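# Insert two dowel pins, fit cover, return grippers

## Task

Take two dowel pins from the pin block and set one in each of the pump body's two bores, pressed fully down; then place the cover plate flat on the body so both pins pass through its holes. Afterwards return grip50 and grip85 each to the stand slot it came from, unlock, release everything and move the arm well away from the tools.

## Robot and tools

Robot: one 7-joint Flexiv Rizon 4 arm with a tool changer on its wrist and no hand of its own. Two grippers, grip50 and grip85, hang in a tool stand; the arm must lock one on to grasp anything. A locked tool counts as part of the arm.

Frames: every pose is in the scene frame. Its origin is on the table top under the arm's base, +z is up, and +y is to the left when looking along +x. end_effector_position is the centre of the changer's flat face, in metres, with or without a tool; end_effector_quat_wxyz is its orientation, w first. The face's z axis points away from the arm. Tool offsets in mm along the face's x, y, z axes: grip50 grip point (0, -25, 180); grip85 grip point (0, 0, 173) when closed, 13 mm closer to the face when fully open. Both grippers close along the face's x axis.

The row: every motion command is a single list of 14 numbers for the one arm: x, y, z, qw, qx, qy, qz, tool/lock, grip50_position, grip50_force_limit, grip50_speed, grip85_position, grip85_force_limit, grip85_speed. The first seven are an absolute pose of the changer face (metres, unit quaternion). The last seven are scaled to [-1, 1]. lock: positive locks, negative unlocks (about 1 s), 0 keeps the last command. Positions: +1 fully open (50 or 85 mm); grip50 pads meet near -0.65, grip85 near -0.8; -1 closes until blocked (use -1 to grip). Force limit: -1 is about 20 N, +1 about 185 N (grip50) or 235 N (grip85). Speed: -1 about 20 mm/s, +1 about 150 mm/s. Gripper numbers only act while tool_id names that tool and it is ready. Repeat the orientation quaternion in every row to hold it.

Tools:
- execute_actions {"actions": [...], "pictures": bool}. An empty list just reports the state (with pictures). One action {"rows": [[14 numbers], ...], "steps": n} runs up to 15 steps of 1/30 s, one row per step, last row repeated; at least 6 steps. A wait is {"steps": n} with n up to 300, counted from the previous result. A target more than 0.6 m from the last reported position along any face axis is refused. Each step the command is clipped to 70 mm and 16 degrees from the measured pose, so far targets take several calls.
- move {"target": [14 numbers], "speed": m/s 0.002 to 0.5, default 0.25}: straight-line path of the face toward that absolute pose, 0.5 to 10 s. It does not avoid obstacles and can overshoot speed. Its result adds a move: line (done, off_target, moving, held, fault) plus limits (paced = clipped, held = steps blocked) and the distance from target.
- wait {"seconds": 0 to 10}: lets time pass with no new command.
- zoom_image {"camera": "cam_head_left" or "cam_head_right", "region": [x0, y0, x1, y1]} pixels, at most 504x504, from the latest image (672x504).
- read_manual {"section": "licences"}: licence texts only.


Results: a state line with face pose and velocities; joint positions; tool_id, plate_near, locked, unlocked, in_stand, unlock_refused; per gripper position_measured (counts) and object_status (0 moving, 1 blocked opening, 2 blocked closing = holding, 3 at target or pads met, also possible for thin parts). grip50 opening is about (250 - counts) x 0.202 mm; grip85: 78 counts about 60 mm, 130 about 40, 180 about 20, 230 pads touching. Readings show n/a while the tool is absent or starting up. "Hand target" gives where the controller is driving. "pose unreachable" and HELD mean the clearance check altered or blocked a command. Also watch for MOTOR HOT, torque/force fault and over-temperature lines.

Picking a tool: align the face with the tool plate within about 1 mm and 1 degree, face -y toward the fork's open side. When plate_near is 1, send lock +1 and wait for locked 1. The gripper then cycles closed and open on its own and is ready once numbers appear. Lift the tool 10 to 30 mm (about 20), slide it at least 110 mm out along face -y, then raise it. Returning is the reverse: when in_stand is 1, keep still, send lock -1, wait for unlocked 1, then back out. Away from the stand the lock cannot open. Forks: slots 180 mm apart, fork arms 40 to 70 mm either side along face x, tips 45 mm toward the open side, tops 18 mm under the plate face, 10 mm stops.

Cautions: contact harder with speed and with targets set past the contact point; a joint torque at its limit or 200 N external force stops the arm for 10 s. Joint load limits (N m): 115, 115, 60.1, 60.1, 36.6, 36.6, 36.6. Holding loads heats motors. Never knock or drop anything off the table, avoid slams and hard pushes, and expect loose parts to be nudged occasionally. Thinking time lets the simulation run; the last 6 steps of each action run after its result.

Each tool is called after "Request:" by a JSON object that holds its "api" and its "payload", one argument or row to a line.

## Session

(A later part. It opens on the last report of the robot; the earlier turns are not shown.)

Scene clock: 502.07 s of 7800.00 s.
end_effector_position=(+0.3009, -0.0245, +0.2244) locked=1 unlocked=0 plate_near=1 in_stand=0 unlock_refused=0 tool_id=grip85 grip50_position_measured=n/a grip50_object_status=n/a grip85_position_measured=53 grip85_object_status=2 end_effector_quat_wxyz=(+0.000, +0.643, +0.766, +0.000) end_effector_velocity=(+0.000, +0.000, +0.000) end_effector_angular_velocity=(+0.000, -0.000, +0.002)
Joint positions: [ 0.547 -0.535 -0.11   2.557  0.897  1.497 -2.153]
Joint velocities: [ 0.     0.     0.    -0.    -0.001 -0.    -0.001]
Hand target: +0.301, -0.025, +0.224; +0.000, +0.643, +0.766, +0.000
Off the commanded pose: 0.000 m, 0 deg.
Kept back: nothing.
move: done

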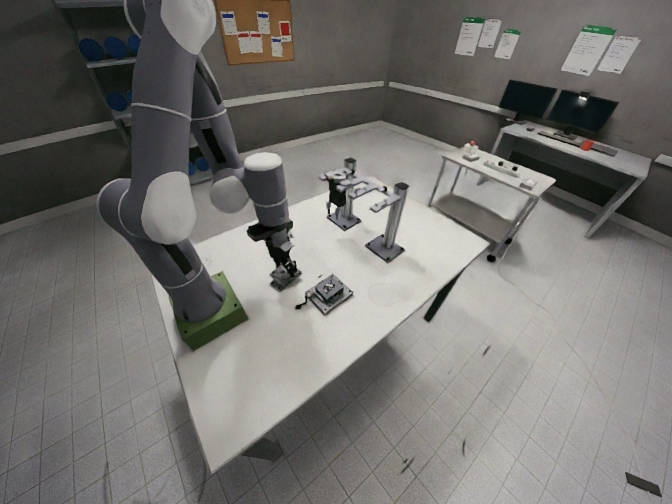

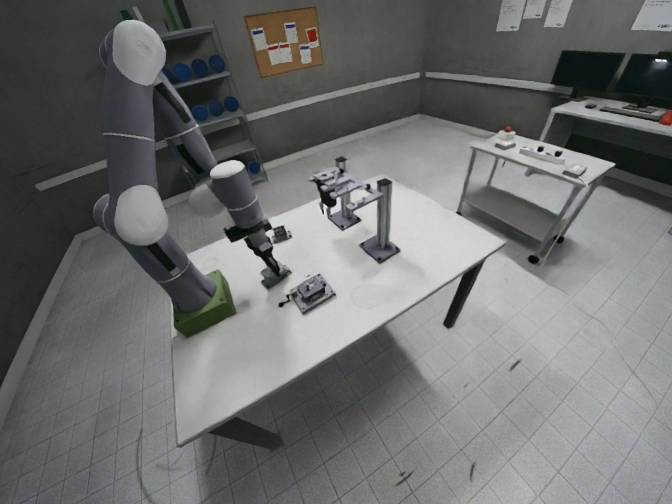

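Request:
{"api": "move", "payload": {
  "target": [0.303,-0.0245,0.262,0,0.6428,0.766,0,0,1,-0.3,0,-1,-0.3,-1],
  "speed": 0.04
}}

Request:
{"api": "move", "payload": {
  "target": [0.392,-0.187,0.275,0,0.695,0.719,0,0,1,-0.3,0,-1,-0.3,-1],
  "speed": 0.12
}}

Request:
{"api": "move", "payload": {
  "target": [0.392,-0.187,0.267,0,0.695,0.719,0,0,1,-0.3,0,-1,-0.3,-1],
  "speed": 0.008
}}

Request:
{"api": "zoom_image", "payload": {
  "camera": "cam_head_left",
  "region": [295,250,365,310]
}}

Request:
{"api": "zoom_image", "payload": {
  "camera": "cam_head_right",
  "region": [275,255,345,315]
}}

Scene clock: 503.73 s of 7800.00 s.
end_effector_position=(+0.3030, -0.0245, +0.2620) locked=1 unlocked=0 plate_near=1 in_stand=0 unlock_refused=0 tool_id=grip85 grip50_position_measured=n/a grip50_object_status=n/a grip85_position_measured=53 grip85_object_status=2 end_effector_quat_wxyz=(+0.000, +0.643, +0.766, +0.000) end_effector_velocity=(-0.000, -0.000, -0.000) end_effector_angular_velocity=(-0.000, +0.000, -0.000)
Joint positions: [ 0.711 -0.354 -0.298  2.672  0.696  1.409 -1.969]
Joint velocities: [-0.    -0.001  0.     0.     0.001  0.     0.   ]
Hand target: +0.303, -0.025, +0.262; -0.000, +0.643, +0.766, +0.000
Off the commanded pose: 0.000 m, 0 deg.
Kept back: nothing.
move: done

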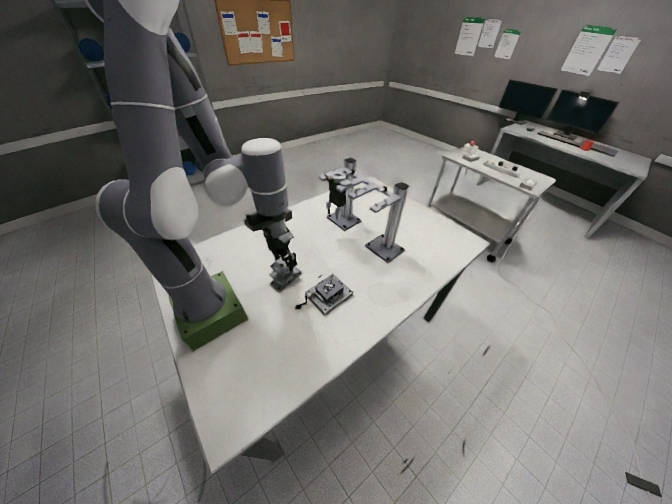

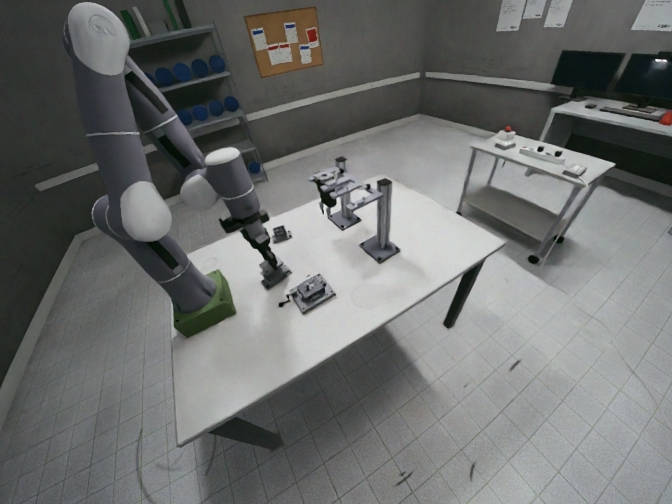

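Scene clock: 505.57 s of 7800.00 s.
end_effector_position=(+0.3922, -0.1869, +0.2751) locked=1 unlocked=0 plate_near=1 in_stand=0 unlock_refused=0 tool_id=grip85 grip50_position_measured=n/a grip50_object_status=n/a grip85_position_measured=53 grip85_object_status=2 end_effector_quat_wxyz=(+0.001, +0.695, +0.719, +0.000) end_effector_velocity=(+0.000, +0.000, -0.000) end_effector_angular_velocity=(+0.000, +0.000, +0.001)
Joint positions: [ 0.312 -0.445 -0.494  2.368  0.531  1.147 -2.201]
Joint velocities: [-0.     0.     0.001 -0.    -0.    -0.    -0.   ]
Hand target: +0.392, -0.187, +0.275; +0.000, +0.695, +0.719, +0.000
Off the commanded pose: 0.000 m, 0 deg.
Kept back: nothing.
move: done

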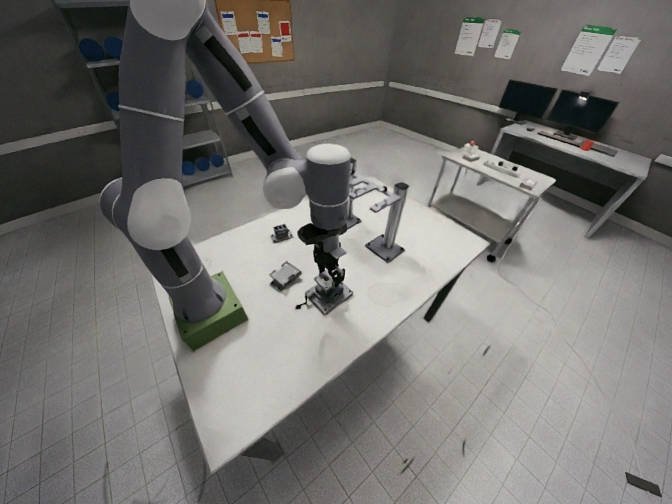

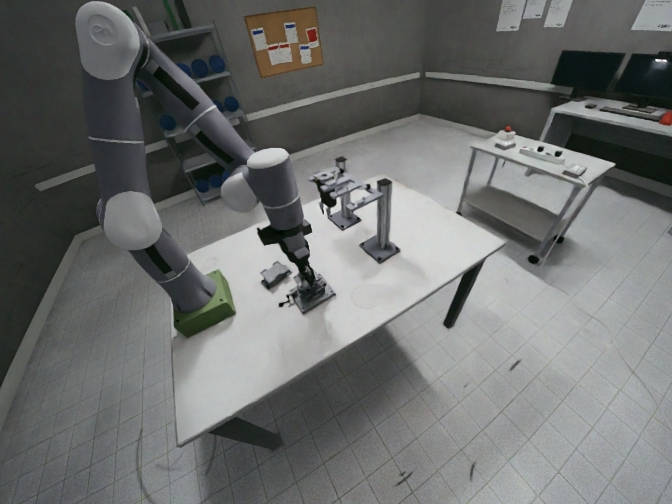

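Scene clock: 506.80 s of 7800.00 s.
end_effector_position=(+0.3919, -0.1869, +0.2669) locked=1 unlocked=0 plate_near=1 in_stand=0 unlock_refused=0 tool_id=grip85 grip50_position_measured=n/a grip50_object_status=n/a grip85_position_measured=53 grip85_object_status=2 end_effector_quat_wxyz=(-0.000, +0.695, +0.719, -0.000) end_effector_velocity=(-0.000, -0.000, +0.000) end_effector_angular_velocity=(+0.000, -0.000, -0.000)
Joint positions: [ 0.294 -0.472 -0.471  2.357  0.556  1.16  -2.219]
Joint velocities: [-0.  0. -0.  0.  0. -0.  0.]
Hand target: +0.392, -0.187, +0.267; +0.000, +0.695, +0.719, -0.000
Off the commanded pose: 0.000 m, 0 deg.
Kept back: nothing.
move: done

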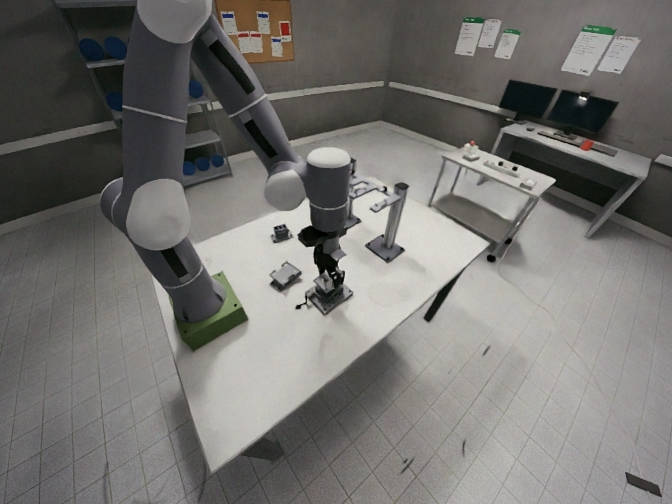

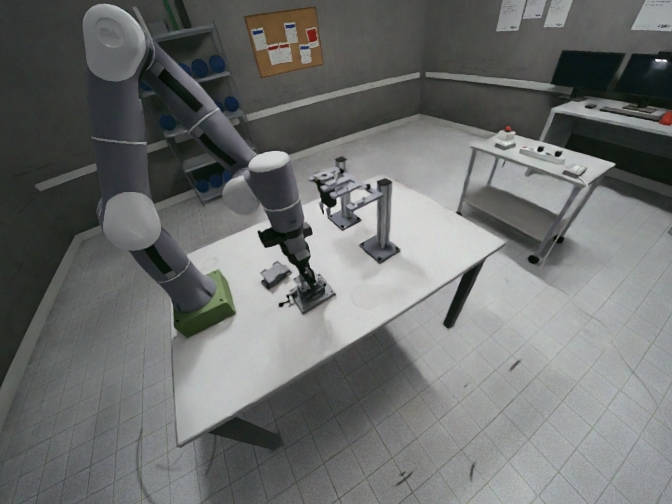

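Region (295, 250, 365, 310) of cam_head_left's 672x504 image, scaled by 7.200, with more detail than that image has; it fills the top 432 rows of this view, and the rest is white.

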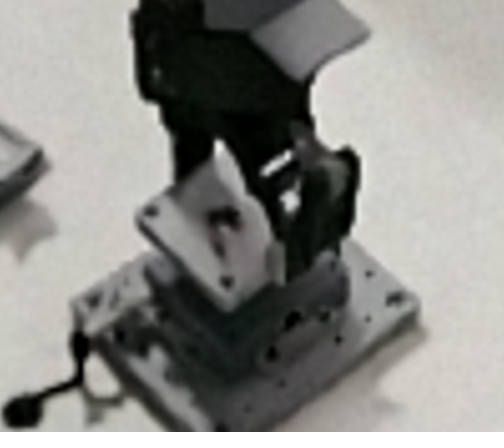

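Region (275, 255, 345, 315) of cam_head_right's 672x504 image, scaled by 7.200, with more detail than that image has; it fills the top 432 rows of this view, and the rest is white.

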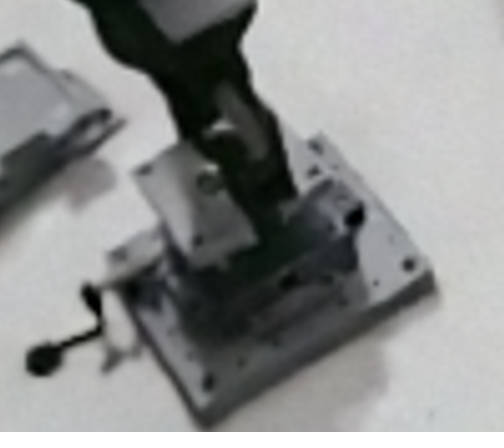

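Request:
{"api": "move", "payload": {
  "target": [0.392,-0.187,0.259,0,0.695,0.719,0,0,1,-0.3,0,-1,-0.3,-1],
  "speed": 0.006
}}

Request:
{"api": "move", "payload": {
  "target": [0.392,-0.187,0.256,0,0.695,0.719,0,0,1,-0.3,0,-1,-0.3,-1],
  "speed": 0.006
}}

Request:
{"api": "zoom_image", "payload": {
  "camera": "cam_head_left",
  "region": [295,250,365,310]
}}

Request:
{"api": "zoom_image", "payload": {
  "camera": "cam_head_right",
  "region": [275,255,345,315]
}}

Scene clock: 508.63 s of 7800.00 s.
end_effector_position=(+0.3919, -0.1869, +0.2590) locked=1 unlocked=0 plate_near=1 in_stand=0 unlock_refused=0 tool_id=grip85 grip50_position_measured=n/a grip50_object_status=n/a grip85_position_measured=53 grip85_object_status=2 end_effector_quat_wxyz=(-0.000, +0.695, +0.719, -0.000) end_effector_velocity=(-0.000, -0.000, +0.000) end_effector_angular_velocity=(-0.000, -0.000, +0.000)
Joint positions: [ 0.276 -0.499 -0.448  2.345  0.58   1.175 -2.235]
Joint velocities: [-0.    -0.    -0.     0.    -0.     0.    -0.001]
Hand target: +0.392, -0.187, +0.259; +0.000, +0.695, +0.719, -0.000
Off the commanded pose: 0.000 m, 0 deg.
Kept back: nothing.
move: done

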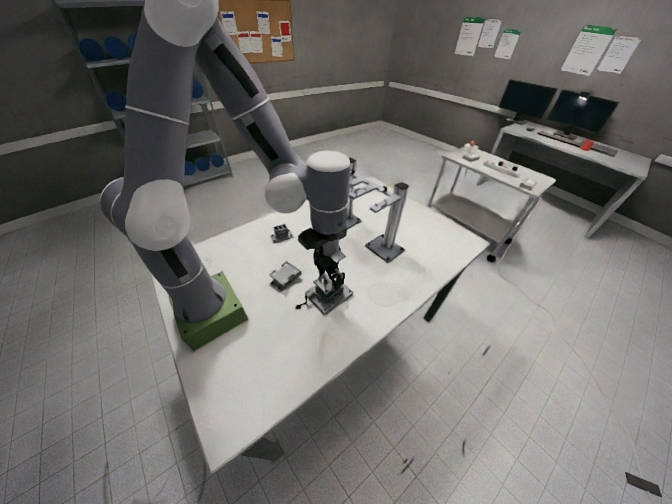

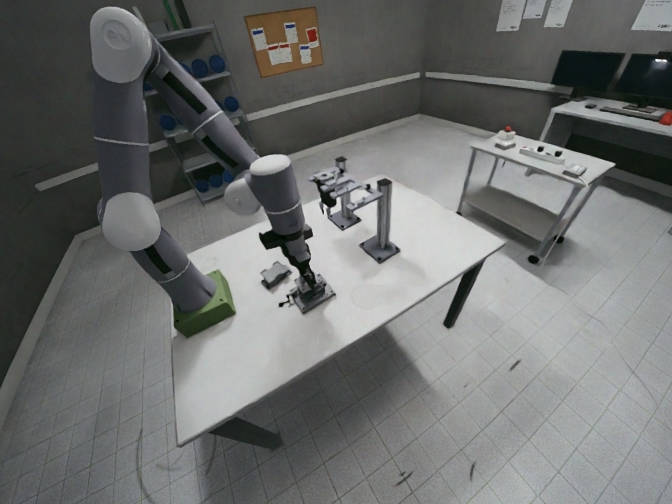

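Scene clock: 509.33 s of 7800.00 s.
end_effector_position=(+0.3919, -0.1869, +0.2560) locked=1 unlocked=0 plate_near=1 in_stand=0 unlock_refused=0 tool_id=grip85 grip50_position_measured=n/a grip50_object_status=n/a grip85_position_measured=53 grip85_object_status=2 end_effector_quat_wxyz=(-0.000, +0.695, +0.719, -0.000) end_effector_velocity=(+0.000, +0.000, -0.000) end_effector_angular_velocity=(+0.000, -0.000, -0.000)
Joint positions: [ 0.27  -0.509 -0.439  2.341  0.588  1.18  -2.242]
Joint velocities: [-0.     0.     0.001 -0.     0.     0.     0.   ]
Hand target: +0.392, -0.187, +0.256; +0.000, +0.695, +0.719, -0.000
Off the commanded pose: 0.000 m, 0 deg.
Kept back: nothing.
move: done

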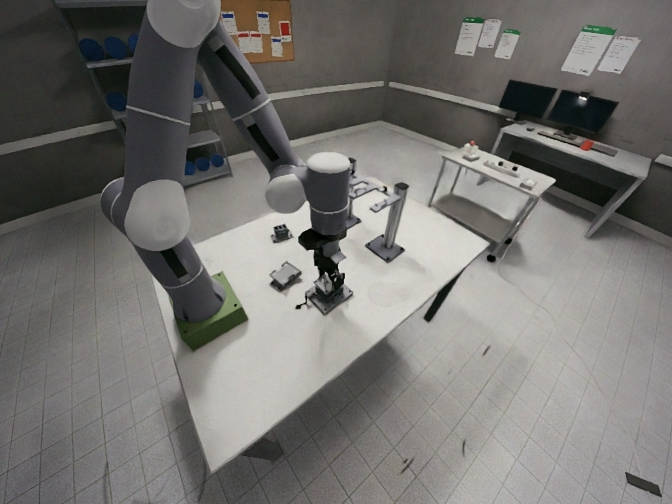

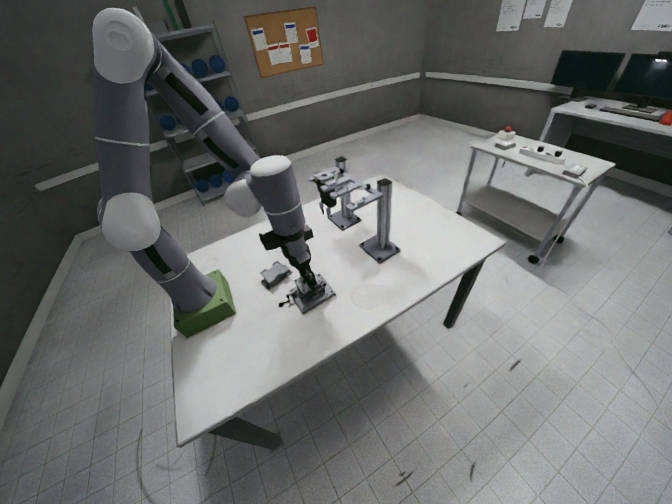

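Region (295, 250, 365, 310) of cam_head_left's 672x504 image, scaled by 7.200, with more detail than that image has; it fills the top 432 rows of this view, and the rest is white.

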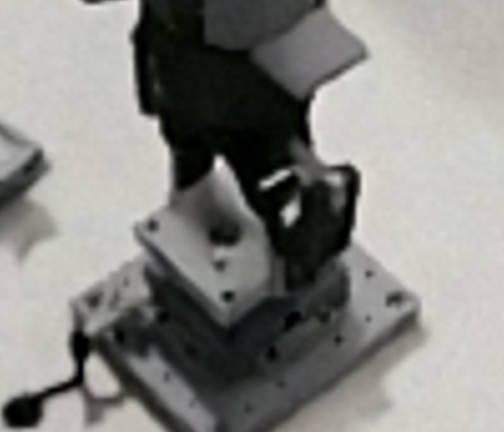

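Region (275, 255, 345, 315) of cam_head_right's 672x504 image, scaled by 7.200, with more detail than that image has; it fills the top 432 rows of this view, and the rest is white.

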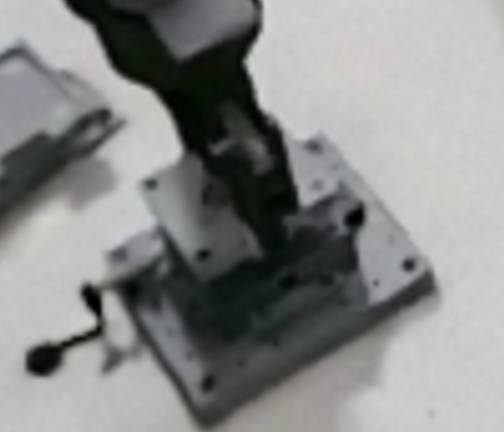

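Request:
{"api": "move", "payload": {
  "target": [0.392,-0.187,0.253,0,0.695,0.719,0,0,1,-0.3,0,-1,-0.3,-1],
  "speed": 0.006
}}

Request:
{"api": "move", "payload": {
  "target": [0.392,-0.187,0.2505,0,0.695,0.719,0,0,1,-0.3,0,-1,-0.3,-1],
  "speed": 0.006
}}

Request:
{"api": "zoom_image", "payload": {
  "camera": "cam_head_left",
  "region": [305,265,355,305]
}}

Request:
{"api": "zoom_image", "payload": {
  "camera": "cam_head_right",
  "region": [285,268,335,308]
}}

Scene clock: 510.47 s of 7800.00 s.
end_effector_position=(+0.3927, -0.1870, +0.2541) locked=1 unlocked=0 plate_near=1 in_stand=0 unlock_refused=0 tool_id=grip85 grip50_position_measured=n/a grip50_object_status=n/a grip85_position_measured=53 grip85_object_status=2 end_effector_quat_wxyz=(+0.001, +0.695, +0.719, +0.001) end_effector_velocity=(-0.000, -0.000, -0.000) end_effector_angular_velocity=(-0.000, -0.000, -0.001)
Joint positions: [ 0.262 -0.516 -0.431  2.336  0.596  1.186 -2.247]
Joint velocities: [-0.001 -0.     0.    -0.    -0.     0.     0.   ]
Hand target: +0.392, -0.187, +0.253; +0.000, +0.695, +0.719, -0.000
Off the commanded pose: 0.001 m, 0 deg.
Kept back: nothing.
move: done

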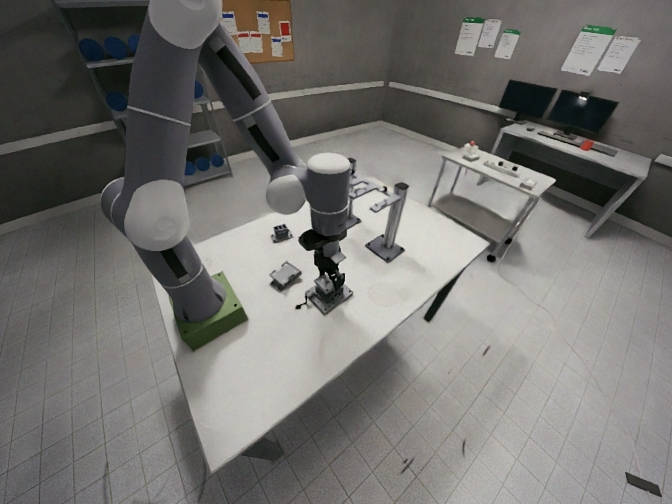

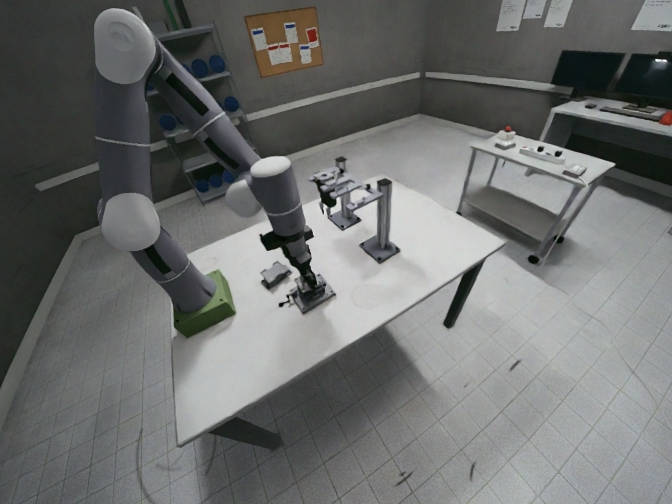

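Scene clock: 511.30 s of 7800.00 s.
end_effector_position=(+0.3941, -0.1879, +0.2521) locked=1 unlocked=0 plate_near=1 in_stand=0 unlock_refused=0 tool_id=grip85 grip50_position_measured=n/a grip50_object_status=n/a grip85_position_measured=53 grip85_object_status=2 end_effector_quat_wxyz=(+0.003, +0.695, +0.719, +0.001) end_effector_velocity=(+0.000, -0.000, -0.000) end_effector_angular_velocity=(+0.000, +0.000, -0.000)
Joint positions: [ 0.254 -0.524 -0.421  2.33   0.599  1.196 -2.25 ]
Joint velocities: [-0.003 -0.     0.004 -0.    -0.002  0.001  0.002]
Hand target: +0.392, -0.187, +0.251; +0.000, +0.695, +0.719, -0.000
Off the commanded pose: 0.003 m, 0 deg.
Kept back: nothing.
move: done

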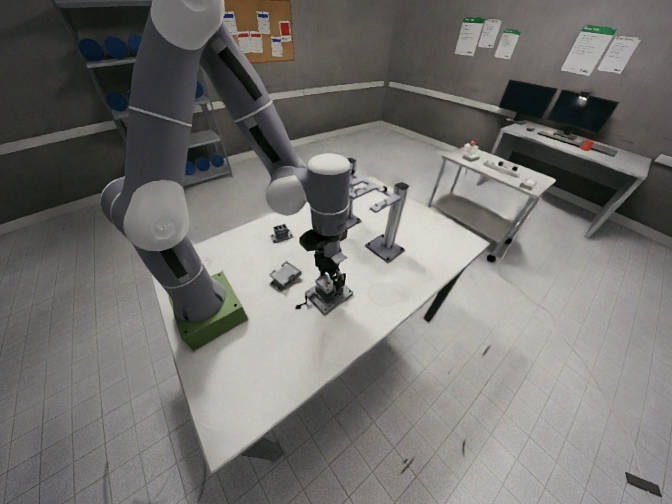

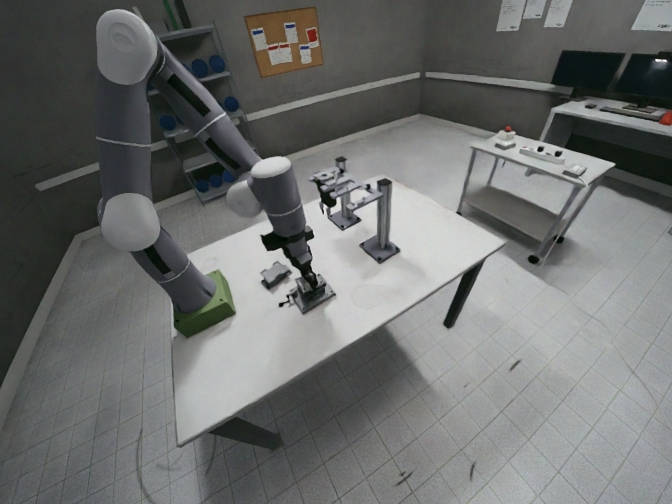

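Region (305, 265, 355, 305) of cam_head_left's 672x504 image, scaled by 10.080, with more detail than that image has; it fills the top 403 rows of this view, and the rest is white.

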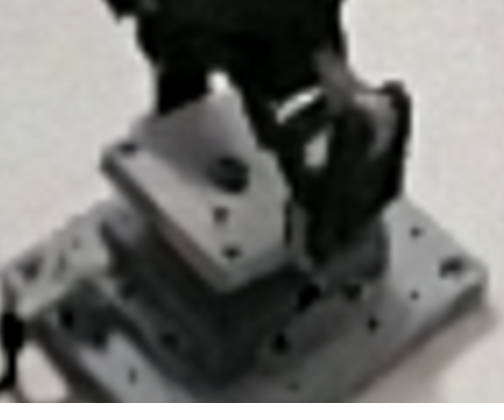

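Region (285, 268, 335, 308) of cam_head_right's 672x504 image, scaled by 10.080, with more detail than that image has; it fills the top 403 rows of this view, and the rest is white.

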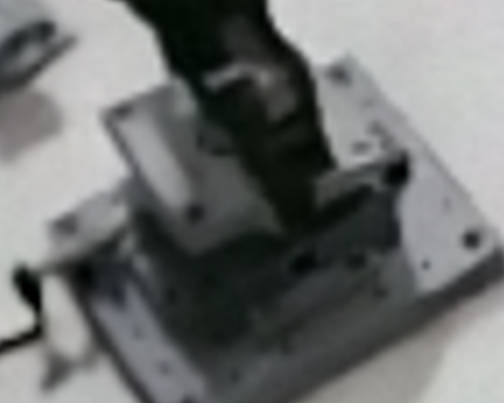

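Chamfer guiding to +x/−y; follow.

Request:
{"api": "move", "payload": {
  "target": [0.395,-0.1885,0.2495,0,0.695,0.719,0,0,1,-0.3,0,-1,-0.3,-1],
  "speed": 0.004
}}

Request:
{"api": "zoom_image", "payload": {
  "camera": "cam_head_left",
  "region": [305,265,355,305]
}}

Scene clock: 512.67 s of 7800.00 s.
end_effector_position=(+0.3953, -0.1894, +0.2506) locked=1 unlocked=0 plate_near=1 in_stand=0 unlock_refused=0 tool_id=grip85 grip50_position_measured=n/a grip50_object_status=n/a grip85_position_measured=53 grip85_object_status=2 end_effector_quat_wxyz=(+0.002, +0.696, +0.718, +0.001) end_effector_velocity=(-0.000, -0.000, -0.000) end_effector_angular_velocity=(-0.000, -0.000, -0.000)
Joint positions: [ 0.247 -0.53  -0.419  2.323  0.598  1.191 -2.25 ]
Joint velocities: [-0. -0. -0. -0.  0.  0. -0.]
Hand target: +0.395, -0.188, +0.250; +0.000, +0.695, +0.719, -0.000
Off the commanded pose: 0.001 m, 0 deg.
Kept back: nothing.
move: done

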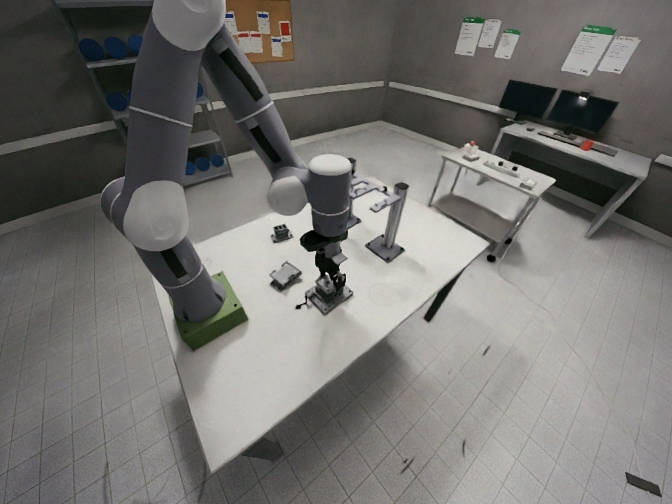

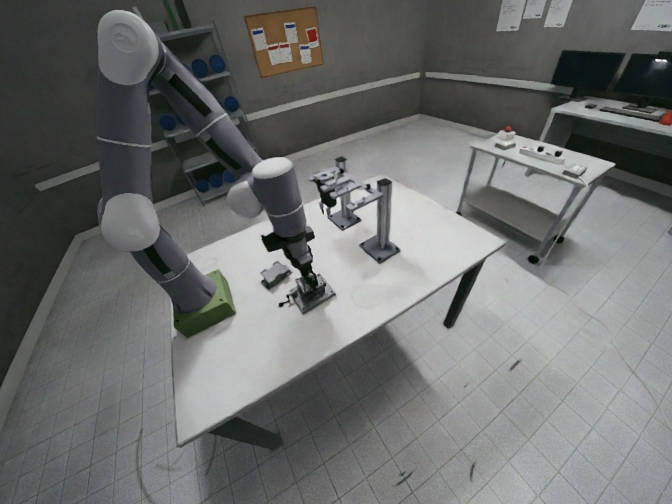

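Region (305, 265, 355, 305) of cam_head_left's 672x504 image, scaled by 10.080, with more detail than that image has; it fills the top 403 rows of this view, and the rest is white.

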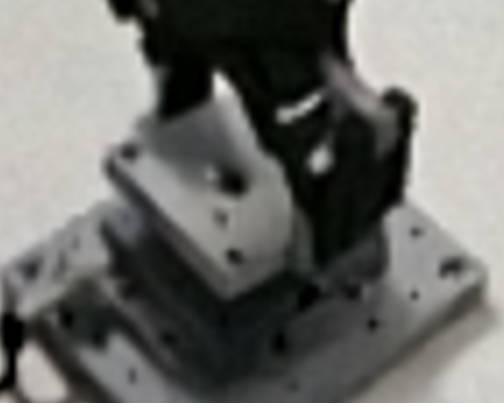

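Request:
{"api": "move", "payload": {
  "target": [0.395,-0.1905,0.2475,0,0.695,0.719,0,0,1,-0.3,0,-1,-0.3,-1],
  "speed": 0.004
}}

Request:
{"api": "move", "payload": {
  "target": [0.395,-0.1905,0.245,0,0.695,0.719,0,0,1,-0.3,0,-1,-0.3,-1],
  "speed": 0.004
}}

Request:
{"api": "zoom_image", "payload": {
  "camera": "cam_head_left",
  "region": [305,265,355,305]
}}

Request:
{"api": "zoom_image", "payload": {
  "camera": "cam_head_right",
  "region": [285,268,335,308]
}}

Scene clock: 513.93 s of 7800.00 s.
end_effector_position=(+0.3957, -0.1903, +0.2492) locked=1 unlocked=0 plate_near=1 in_stand=0 unlock_refused=0 tool_id=grip85 grip50_position_measured=n/a grip50_object_status=n/a grip85_position_measured=53 grip85_object_status=2 end_effector_quat_wxyz=(+0.001, +0.695, +0.719, +0.002) end_effector_velocity=(+0.000, +0.000, +0.000) end_effector_angular_velocity=(+0.000, -0.001, -0.001)
Joint positions: [ 0.238 -0.534 -0.412  2.319  0.601  1.191 -2.257]
Joint velocities: [-0.     0.     0.    -0.     0.     0.     0.001]
Hand target: +0.395, -0.190, +0.248; +0.000, +0.695, +0.719, -0.000
Off the commanded pose: 0.002 m, 0 deg.
Kept back: nothing.
move: done

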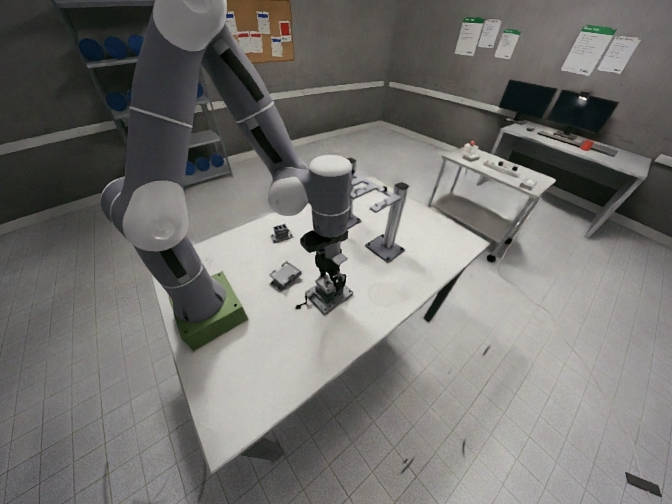

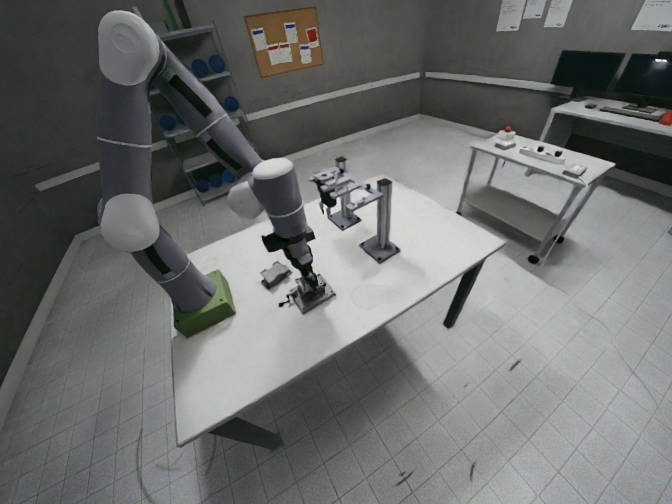

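Scene clock: 515.23 s of 7800.00 s.
end_effector_position=(+0.3961, -0.1902, +0.2471) locked=1 unlocked=0 plate_near=1 in_stand=0 unlock_refused=0 tool_id=grip85 grip50_position_measured=n/a grip50_object_status=n/a grip85_position_measured=53 grip85_object_status=2 end_effector_quat_wxyz=(+0.001, +0.695, +0.719, +0.002) end_effector_velocity=(+0.000, -0.000, +0.000) end_effector_angular_velocity=(+0.000, -0.000, +0.000)
Joint positions: [ 0.232 -0.541 -0.404  2.315  0.606  1.196 -2.261]
Joint velocities: [-0.  0.  0.  0. -0.  0. -0.]
Hand target: +0.395, -0.190, +0.245; +0.000, +0.695, +0.719, -0.000
Off the commanded pose: 0.002 m, 0 deg.
Kept back: nothing.
move: done

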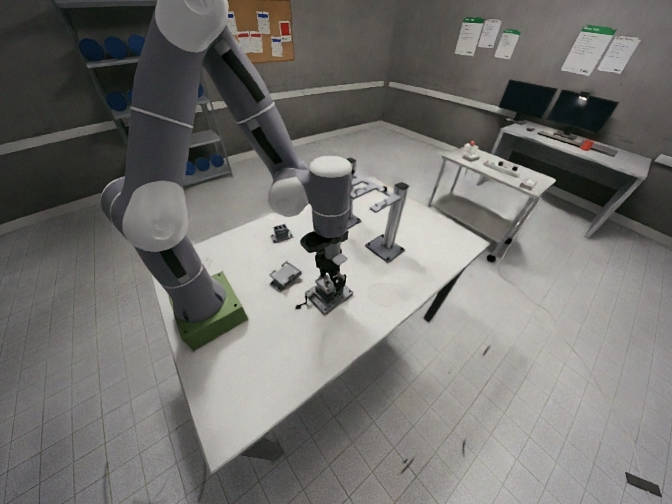

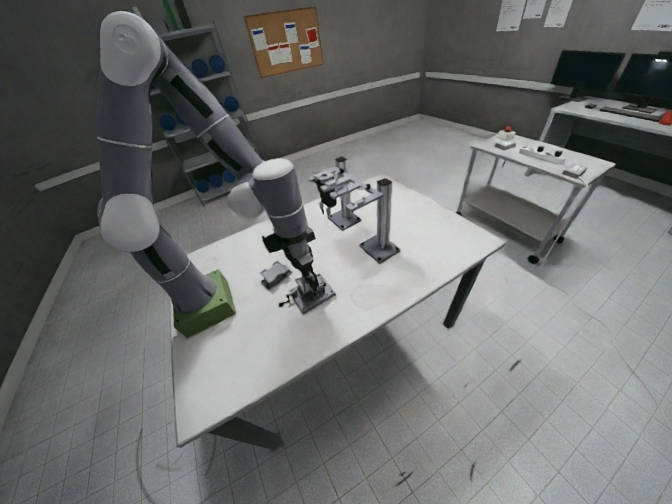

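Region (305, 265, 355, 305) of cam_head_left's 672x504 image, scaled by 10.080, with more detail than that image has; it fills the top 403 rows of this view, and the rest is white.

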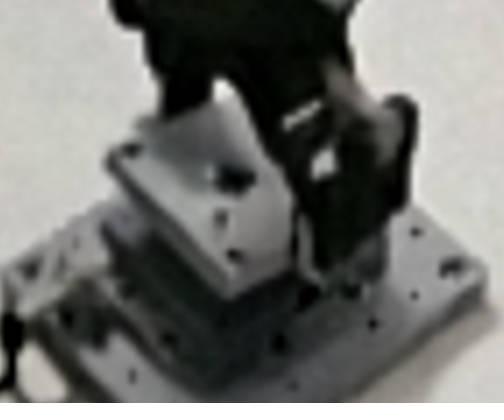

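Region (285, 268, 335, 308) of cam_head_right's 672x504 image, scaled by 10.080, with more detail than that image has; it fills the top 403 rows of this view, and the rest is white.

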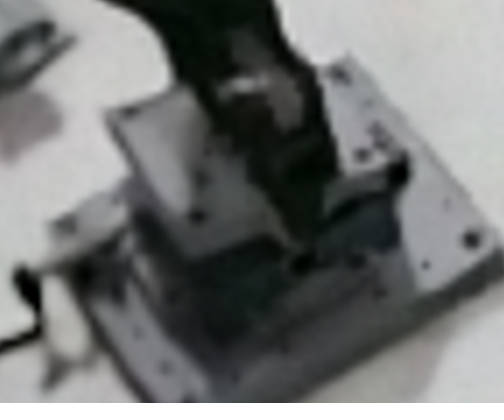

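Request:
{"api": "move", "payload": {
  "target": [0.3915,-0.1905,0.2475,0,0.695,0.719,0,0,1,-0.3,0,-1,-0.3,-1],
  "speed": 0.003
}}

Request:
{"api": "zoom_image", "payload": {
  "camera": "cam_head_left",
  "region": [305,265,355,305]
}}

Request:
{"api": "zoom_image", "payload": {
  "camera": "cam_head_right",
  "region": [285,268,335,308]
}}

Scene clock: 517.30 s of 7800.00 s.
end_effector_position=(+0.3943, -0.1901, +0.2487) locked=1 unlocked=0 plate_near=1 in_stand=0 unlock_refused=0 tool_id=grip85 grip50_position_measured=n/a grip50_object_status=n/a grip85_position_measured=54 grip85_object_status=2 end_effector_quat_wxyz=(+0.003, +0.694, +0.720, +0.002) end_effector_velocity=(+0.000, +0.000, +0.000) end_effector_angular_velocity=(+0.000, -0.001, -0.002)
Joint positions: [ 0.234 -0.535 -0.405  2.323  0.601  1.201 -2.258]
Joint velocities: [-0.002  0.001  0.002  0.    -0.001  0.001  0.003]
Hand target: +0.392, -0.190, +0.247; +0.000, +0.695, +0.719, -0.000
Off the commanded pose: 0.003 m, 0 deg.
Kept back: nothing.
move: done

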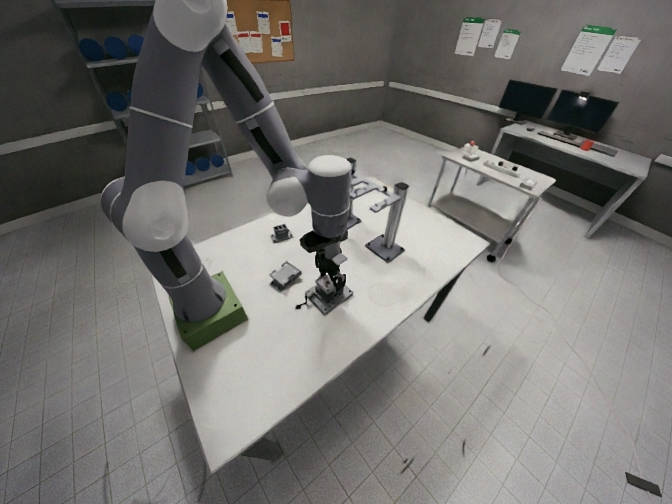

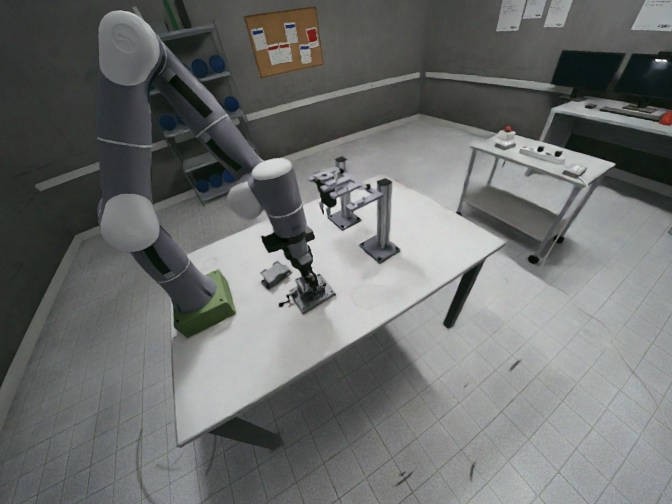

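Region (305, 265, 355, 305) of cam_head_left's 672x504 image, scaled by 10.080, with more detail than that image has; it fills the top 403 rows of this view, and the rest is white.

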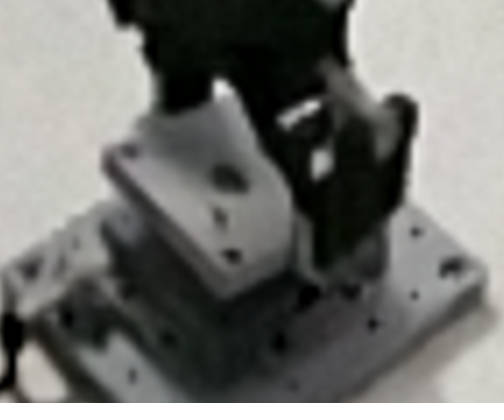

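Region (285, 268, 335, 308) of cam_head_right's 672x504 image, scaled by 10.080, with more detail than that image has; it fills the top 403 rows of this view, and the rest is white.

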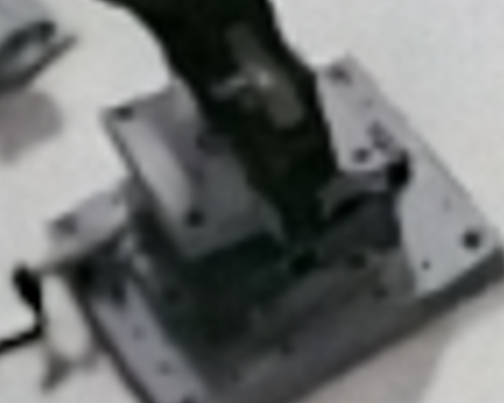

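Request:
{"api": "move", "payload": {
  "target": [0.395,-0.19,0.2487,0,0.695,0.719,0,0,1,-0.3,0,-1,-0.3,-1],
  "speed": 0.005
}}

Request:
{"api": "move", "payload": {
  "target": [0.395,-0.19,0.2487,0,0.695,0.719,0,0,1,-0.3,0,0.9,-0.3,-1]
}}

Request:
{"api": "move", "payload": {
  "target": [0.40,-0.13,0.30,0,0.695,0.719,0,0,1,-0.3,0,0.9,-0.3,-1],
  "speed": 0.06
}}

Request:
{"api": "zoom_image", "payload": {
  "camera": "cam_head_left",
  "region": [305,265,355,305]
}}

Request:
{"api": "zoom_image", "payload": {
  "camera": "cam_head_right",
  "region": [285,268,335,308]
}}

Scene clock: 518.60 s of 7800.00 s.
end_effector_position=(+0.3957, -0.1900, +0.2491) locked=1 unlocked=0 plate_near=1 in_stand=0 unlock_refused=0 tool_id=grip85 grip50_position_measured=n/a grip50_object_status=n/a grip85_position_measured=54 grip85_object_status=2 end_effector_quat_wxyz=(+0.001, +0.695, +0.719, +0.001) end_effector_velocity=(+0.000, -0.000, +0.000) end_effector_angular_velocity=(-0.000, -0.001, +0.001)
Joint positions: [ 0.237 -0.534 -0.409  2.32   0.594  1.193 -2.25 ]
Joint velocities: [ 0.     0.    -0.    -0.    -0.001  0.    -0.   ]
Hand target: +0.395, -0.190, +0.249; +0.000, +0.695, +0.719, -0.000
Off the commanded pose: 0.001 m, 0 deg.
Kept back: nothing.
move: done

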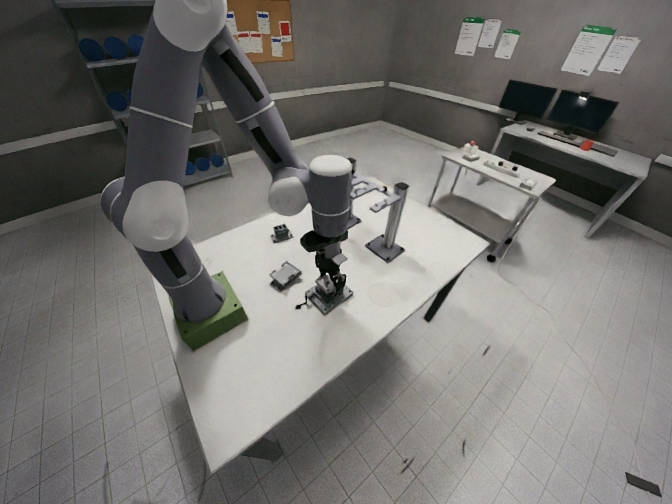

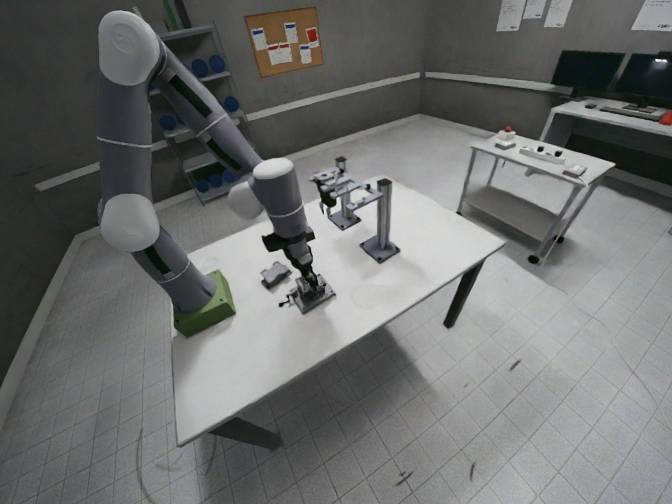

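Scene clock: 519.63 s of 7800.00 s.
end_effector_position=(+0.3951, -0.1900, +0.2488) locked=1 unlocked=0 plate_near=1 in_stand=0 unlock_refused=0 tool_id=grip85 grip50_position_measured=n/a grip50_object_status=n/a grip85_position_measured=16 grip85_object_status=0 end_effector_quat_wxyz=(+0.000, +0.695, +0.719, +0.000) end_effector_velocity=(-0.000, -0.000, +0.000) end_effector_angular_velocity=(-0.000, -0.000, +0.000)
Joint positions: [ 0.237 -0.535 -0.409  2.321  0.594  1.192 -2.25 ]
Joint velocities: [ 0.    -0.    -0.    -0.     0.     0.    -0.001]
Hand target: +0.395, -0.190, +0.249; +0.000, +0.695, +0.719, -0.000
Off the commanded pose: 0.000 m, 0 deg.
Kept back: nothing.
move: done

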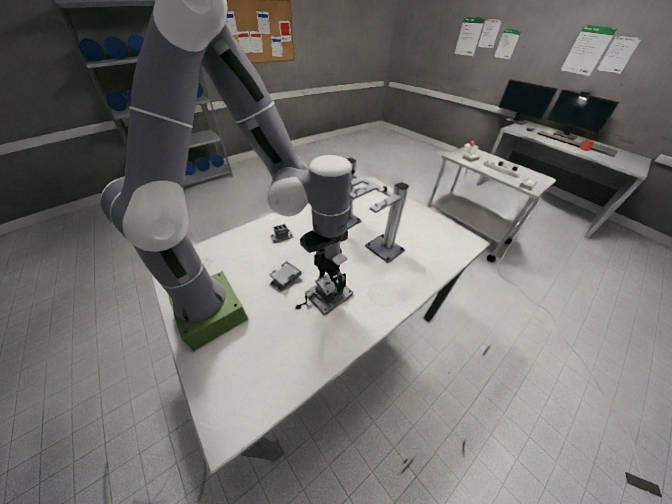

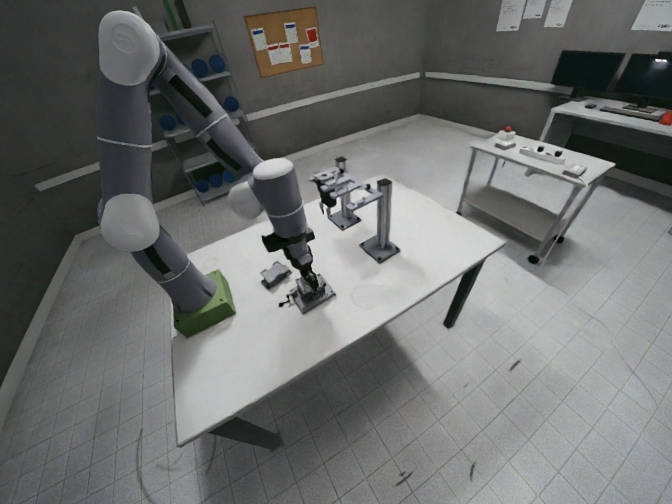

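Scene clock: 521.23 s of 7800.00 s.
end_effector_position=(+0.4000, -0.1300, +0.3000) locked=1 unlocked=0 plate_near=1 in_stand=0 unlock_refused=0 tool_id=grip85 grip50_position_measured=n/a grip50_object_status=n/a grip85_position_measured=16 grip85_object_status=3 end_effector_quat_wxyz=(-0.000, +0.695, +0.719, +0.000) end_effector_velocity=(-0.000, -0.001, -0.000) end_effector_angular_velocity=(+0.000, +0.000, -0.001)
Joint positions: [ 0.489 -0.325 -0.543  2.45   0.41   1.133 -1.974]
Joint velocities: [-0.001 -0.    -0.    -0.     0.001  0.    -0.001]
Hand target: +0.400, -0.130, +0.300; -0.000, +0.695, +0.719, +0.000
Off the commanded pose: 0.000 m, 0 deg.
Kept back: nothing.
move: done

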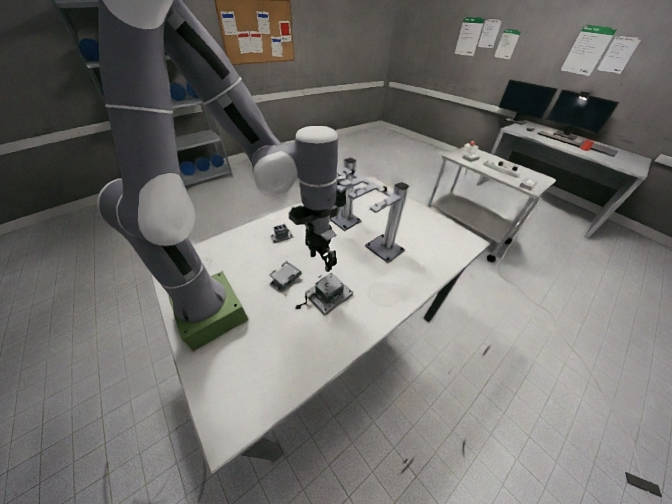

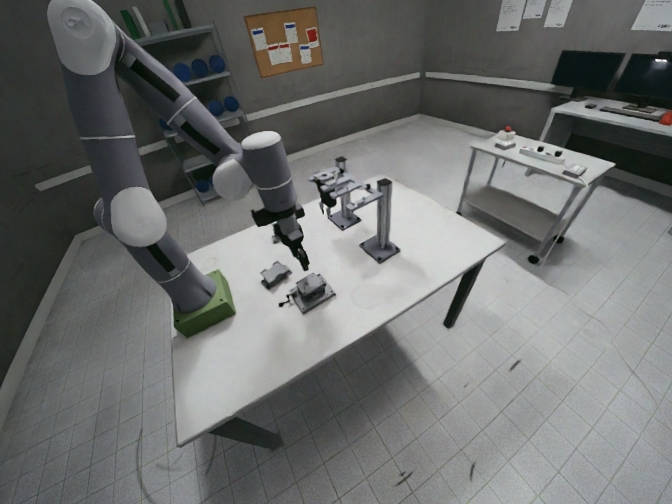

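Region (305, 265, 355, 305) of cam_head_left's 672x504 image, scaled by 10.080, with more detail than that image has; it fills the top 403 rows of this view, and the rest is white.

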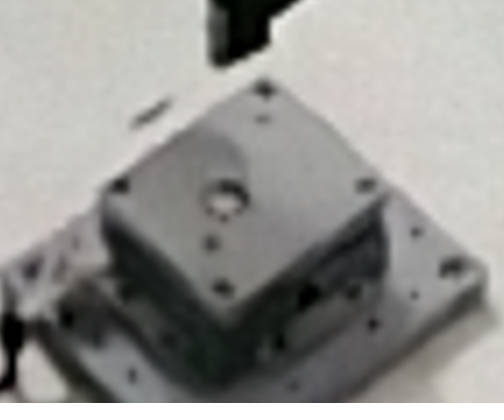

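Region (285, 268, 335, 308) of cam_head_right's 672x504 image, scaled by 10.080, with more detail than that image has; it fills the top 403 rows of this view, and the rest is white.

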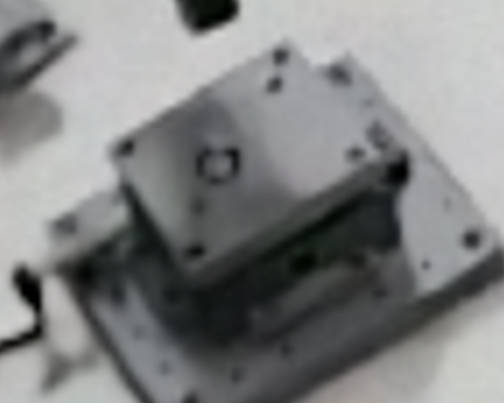

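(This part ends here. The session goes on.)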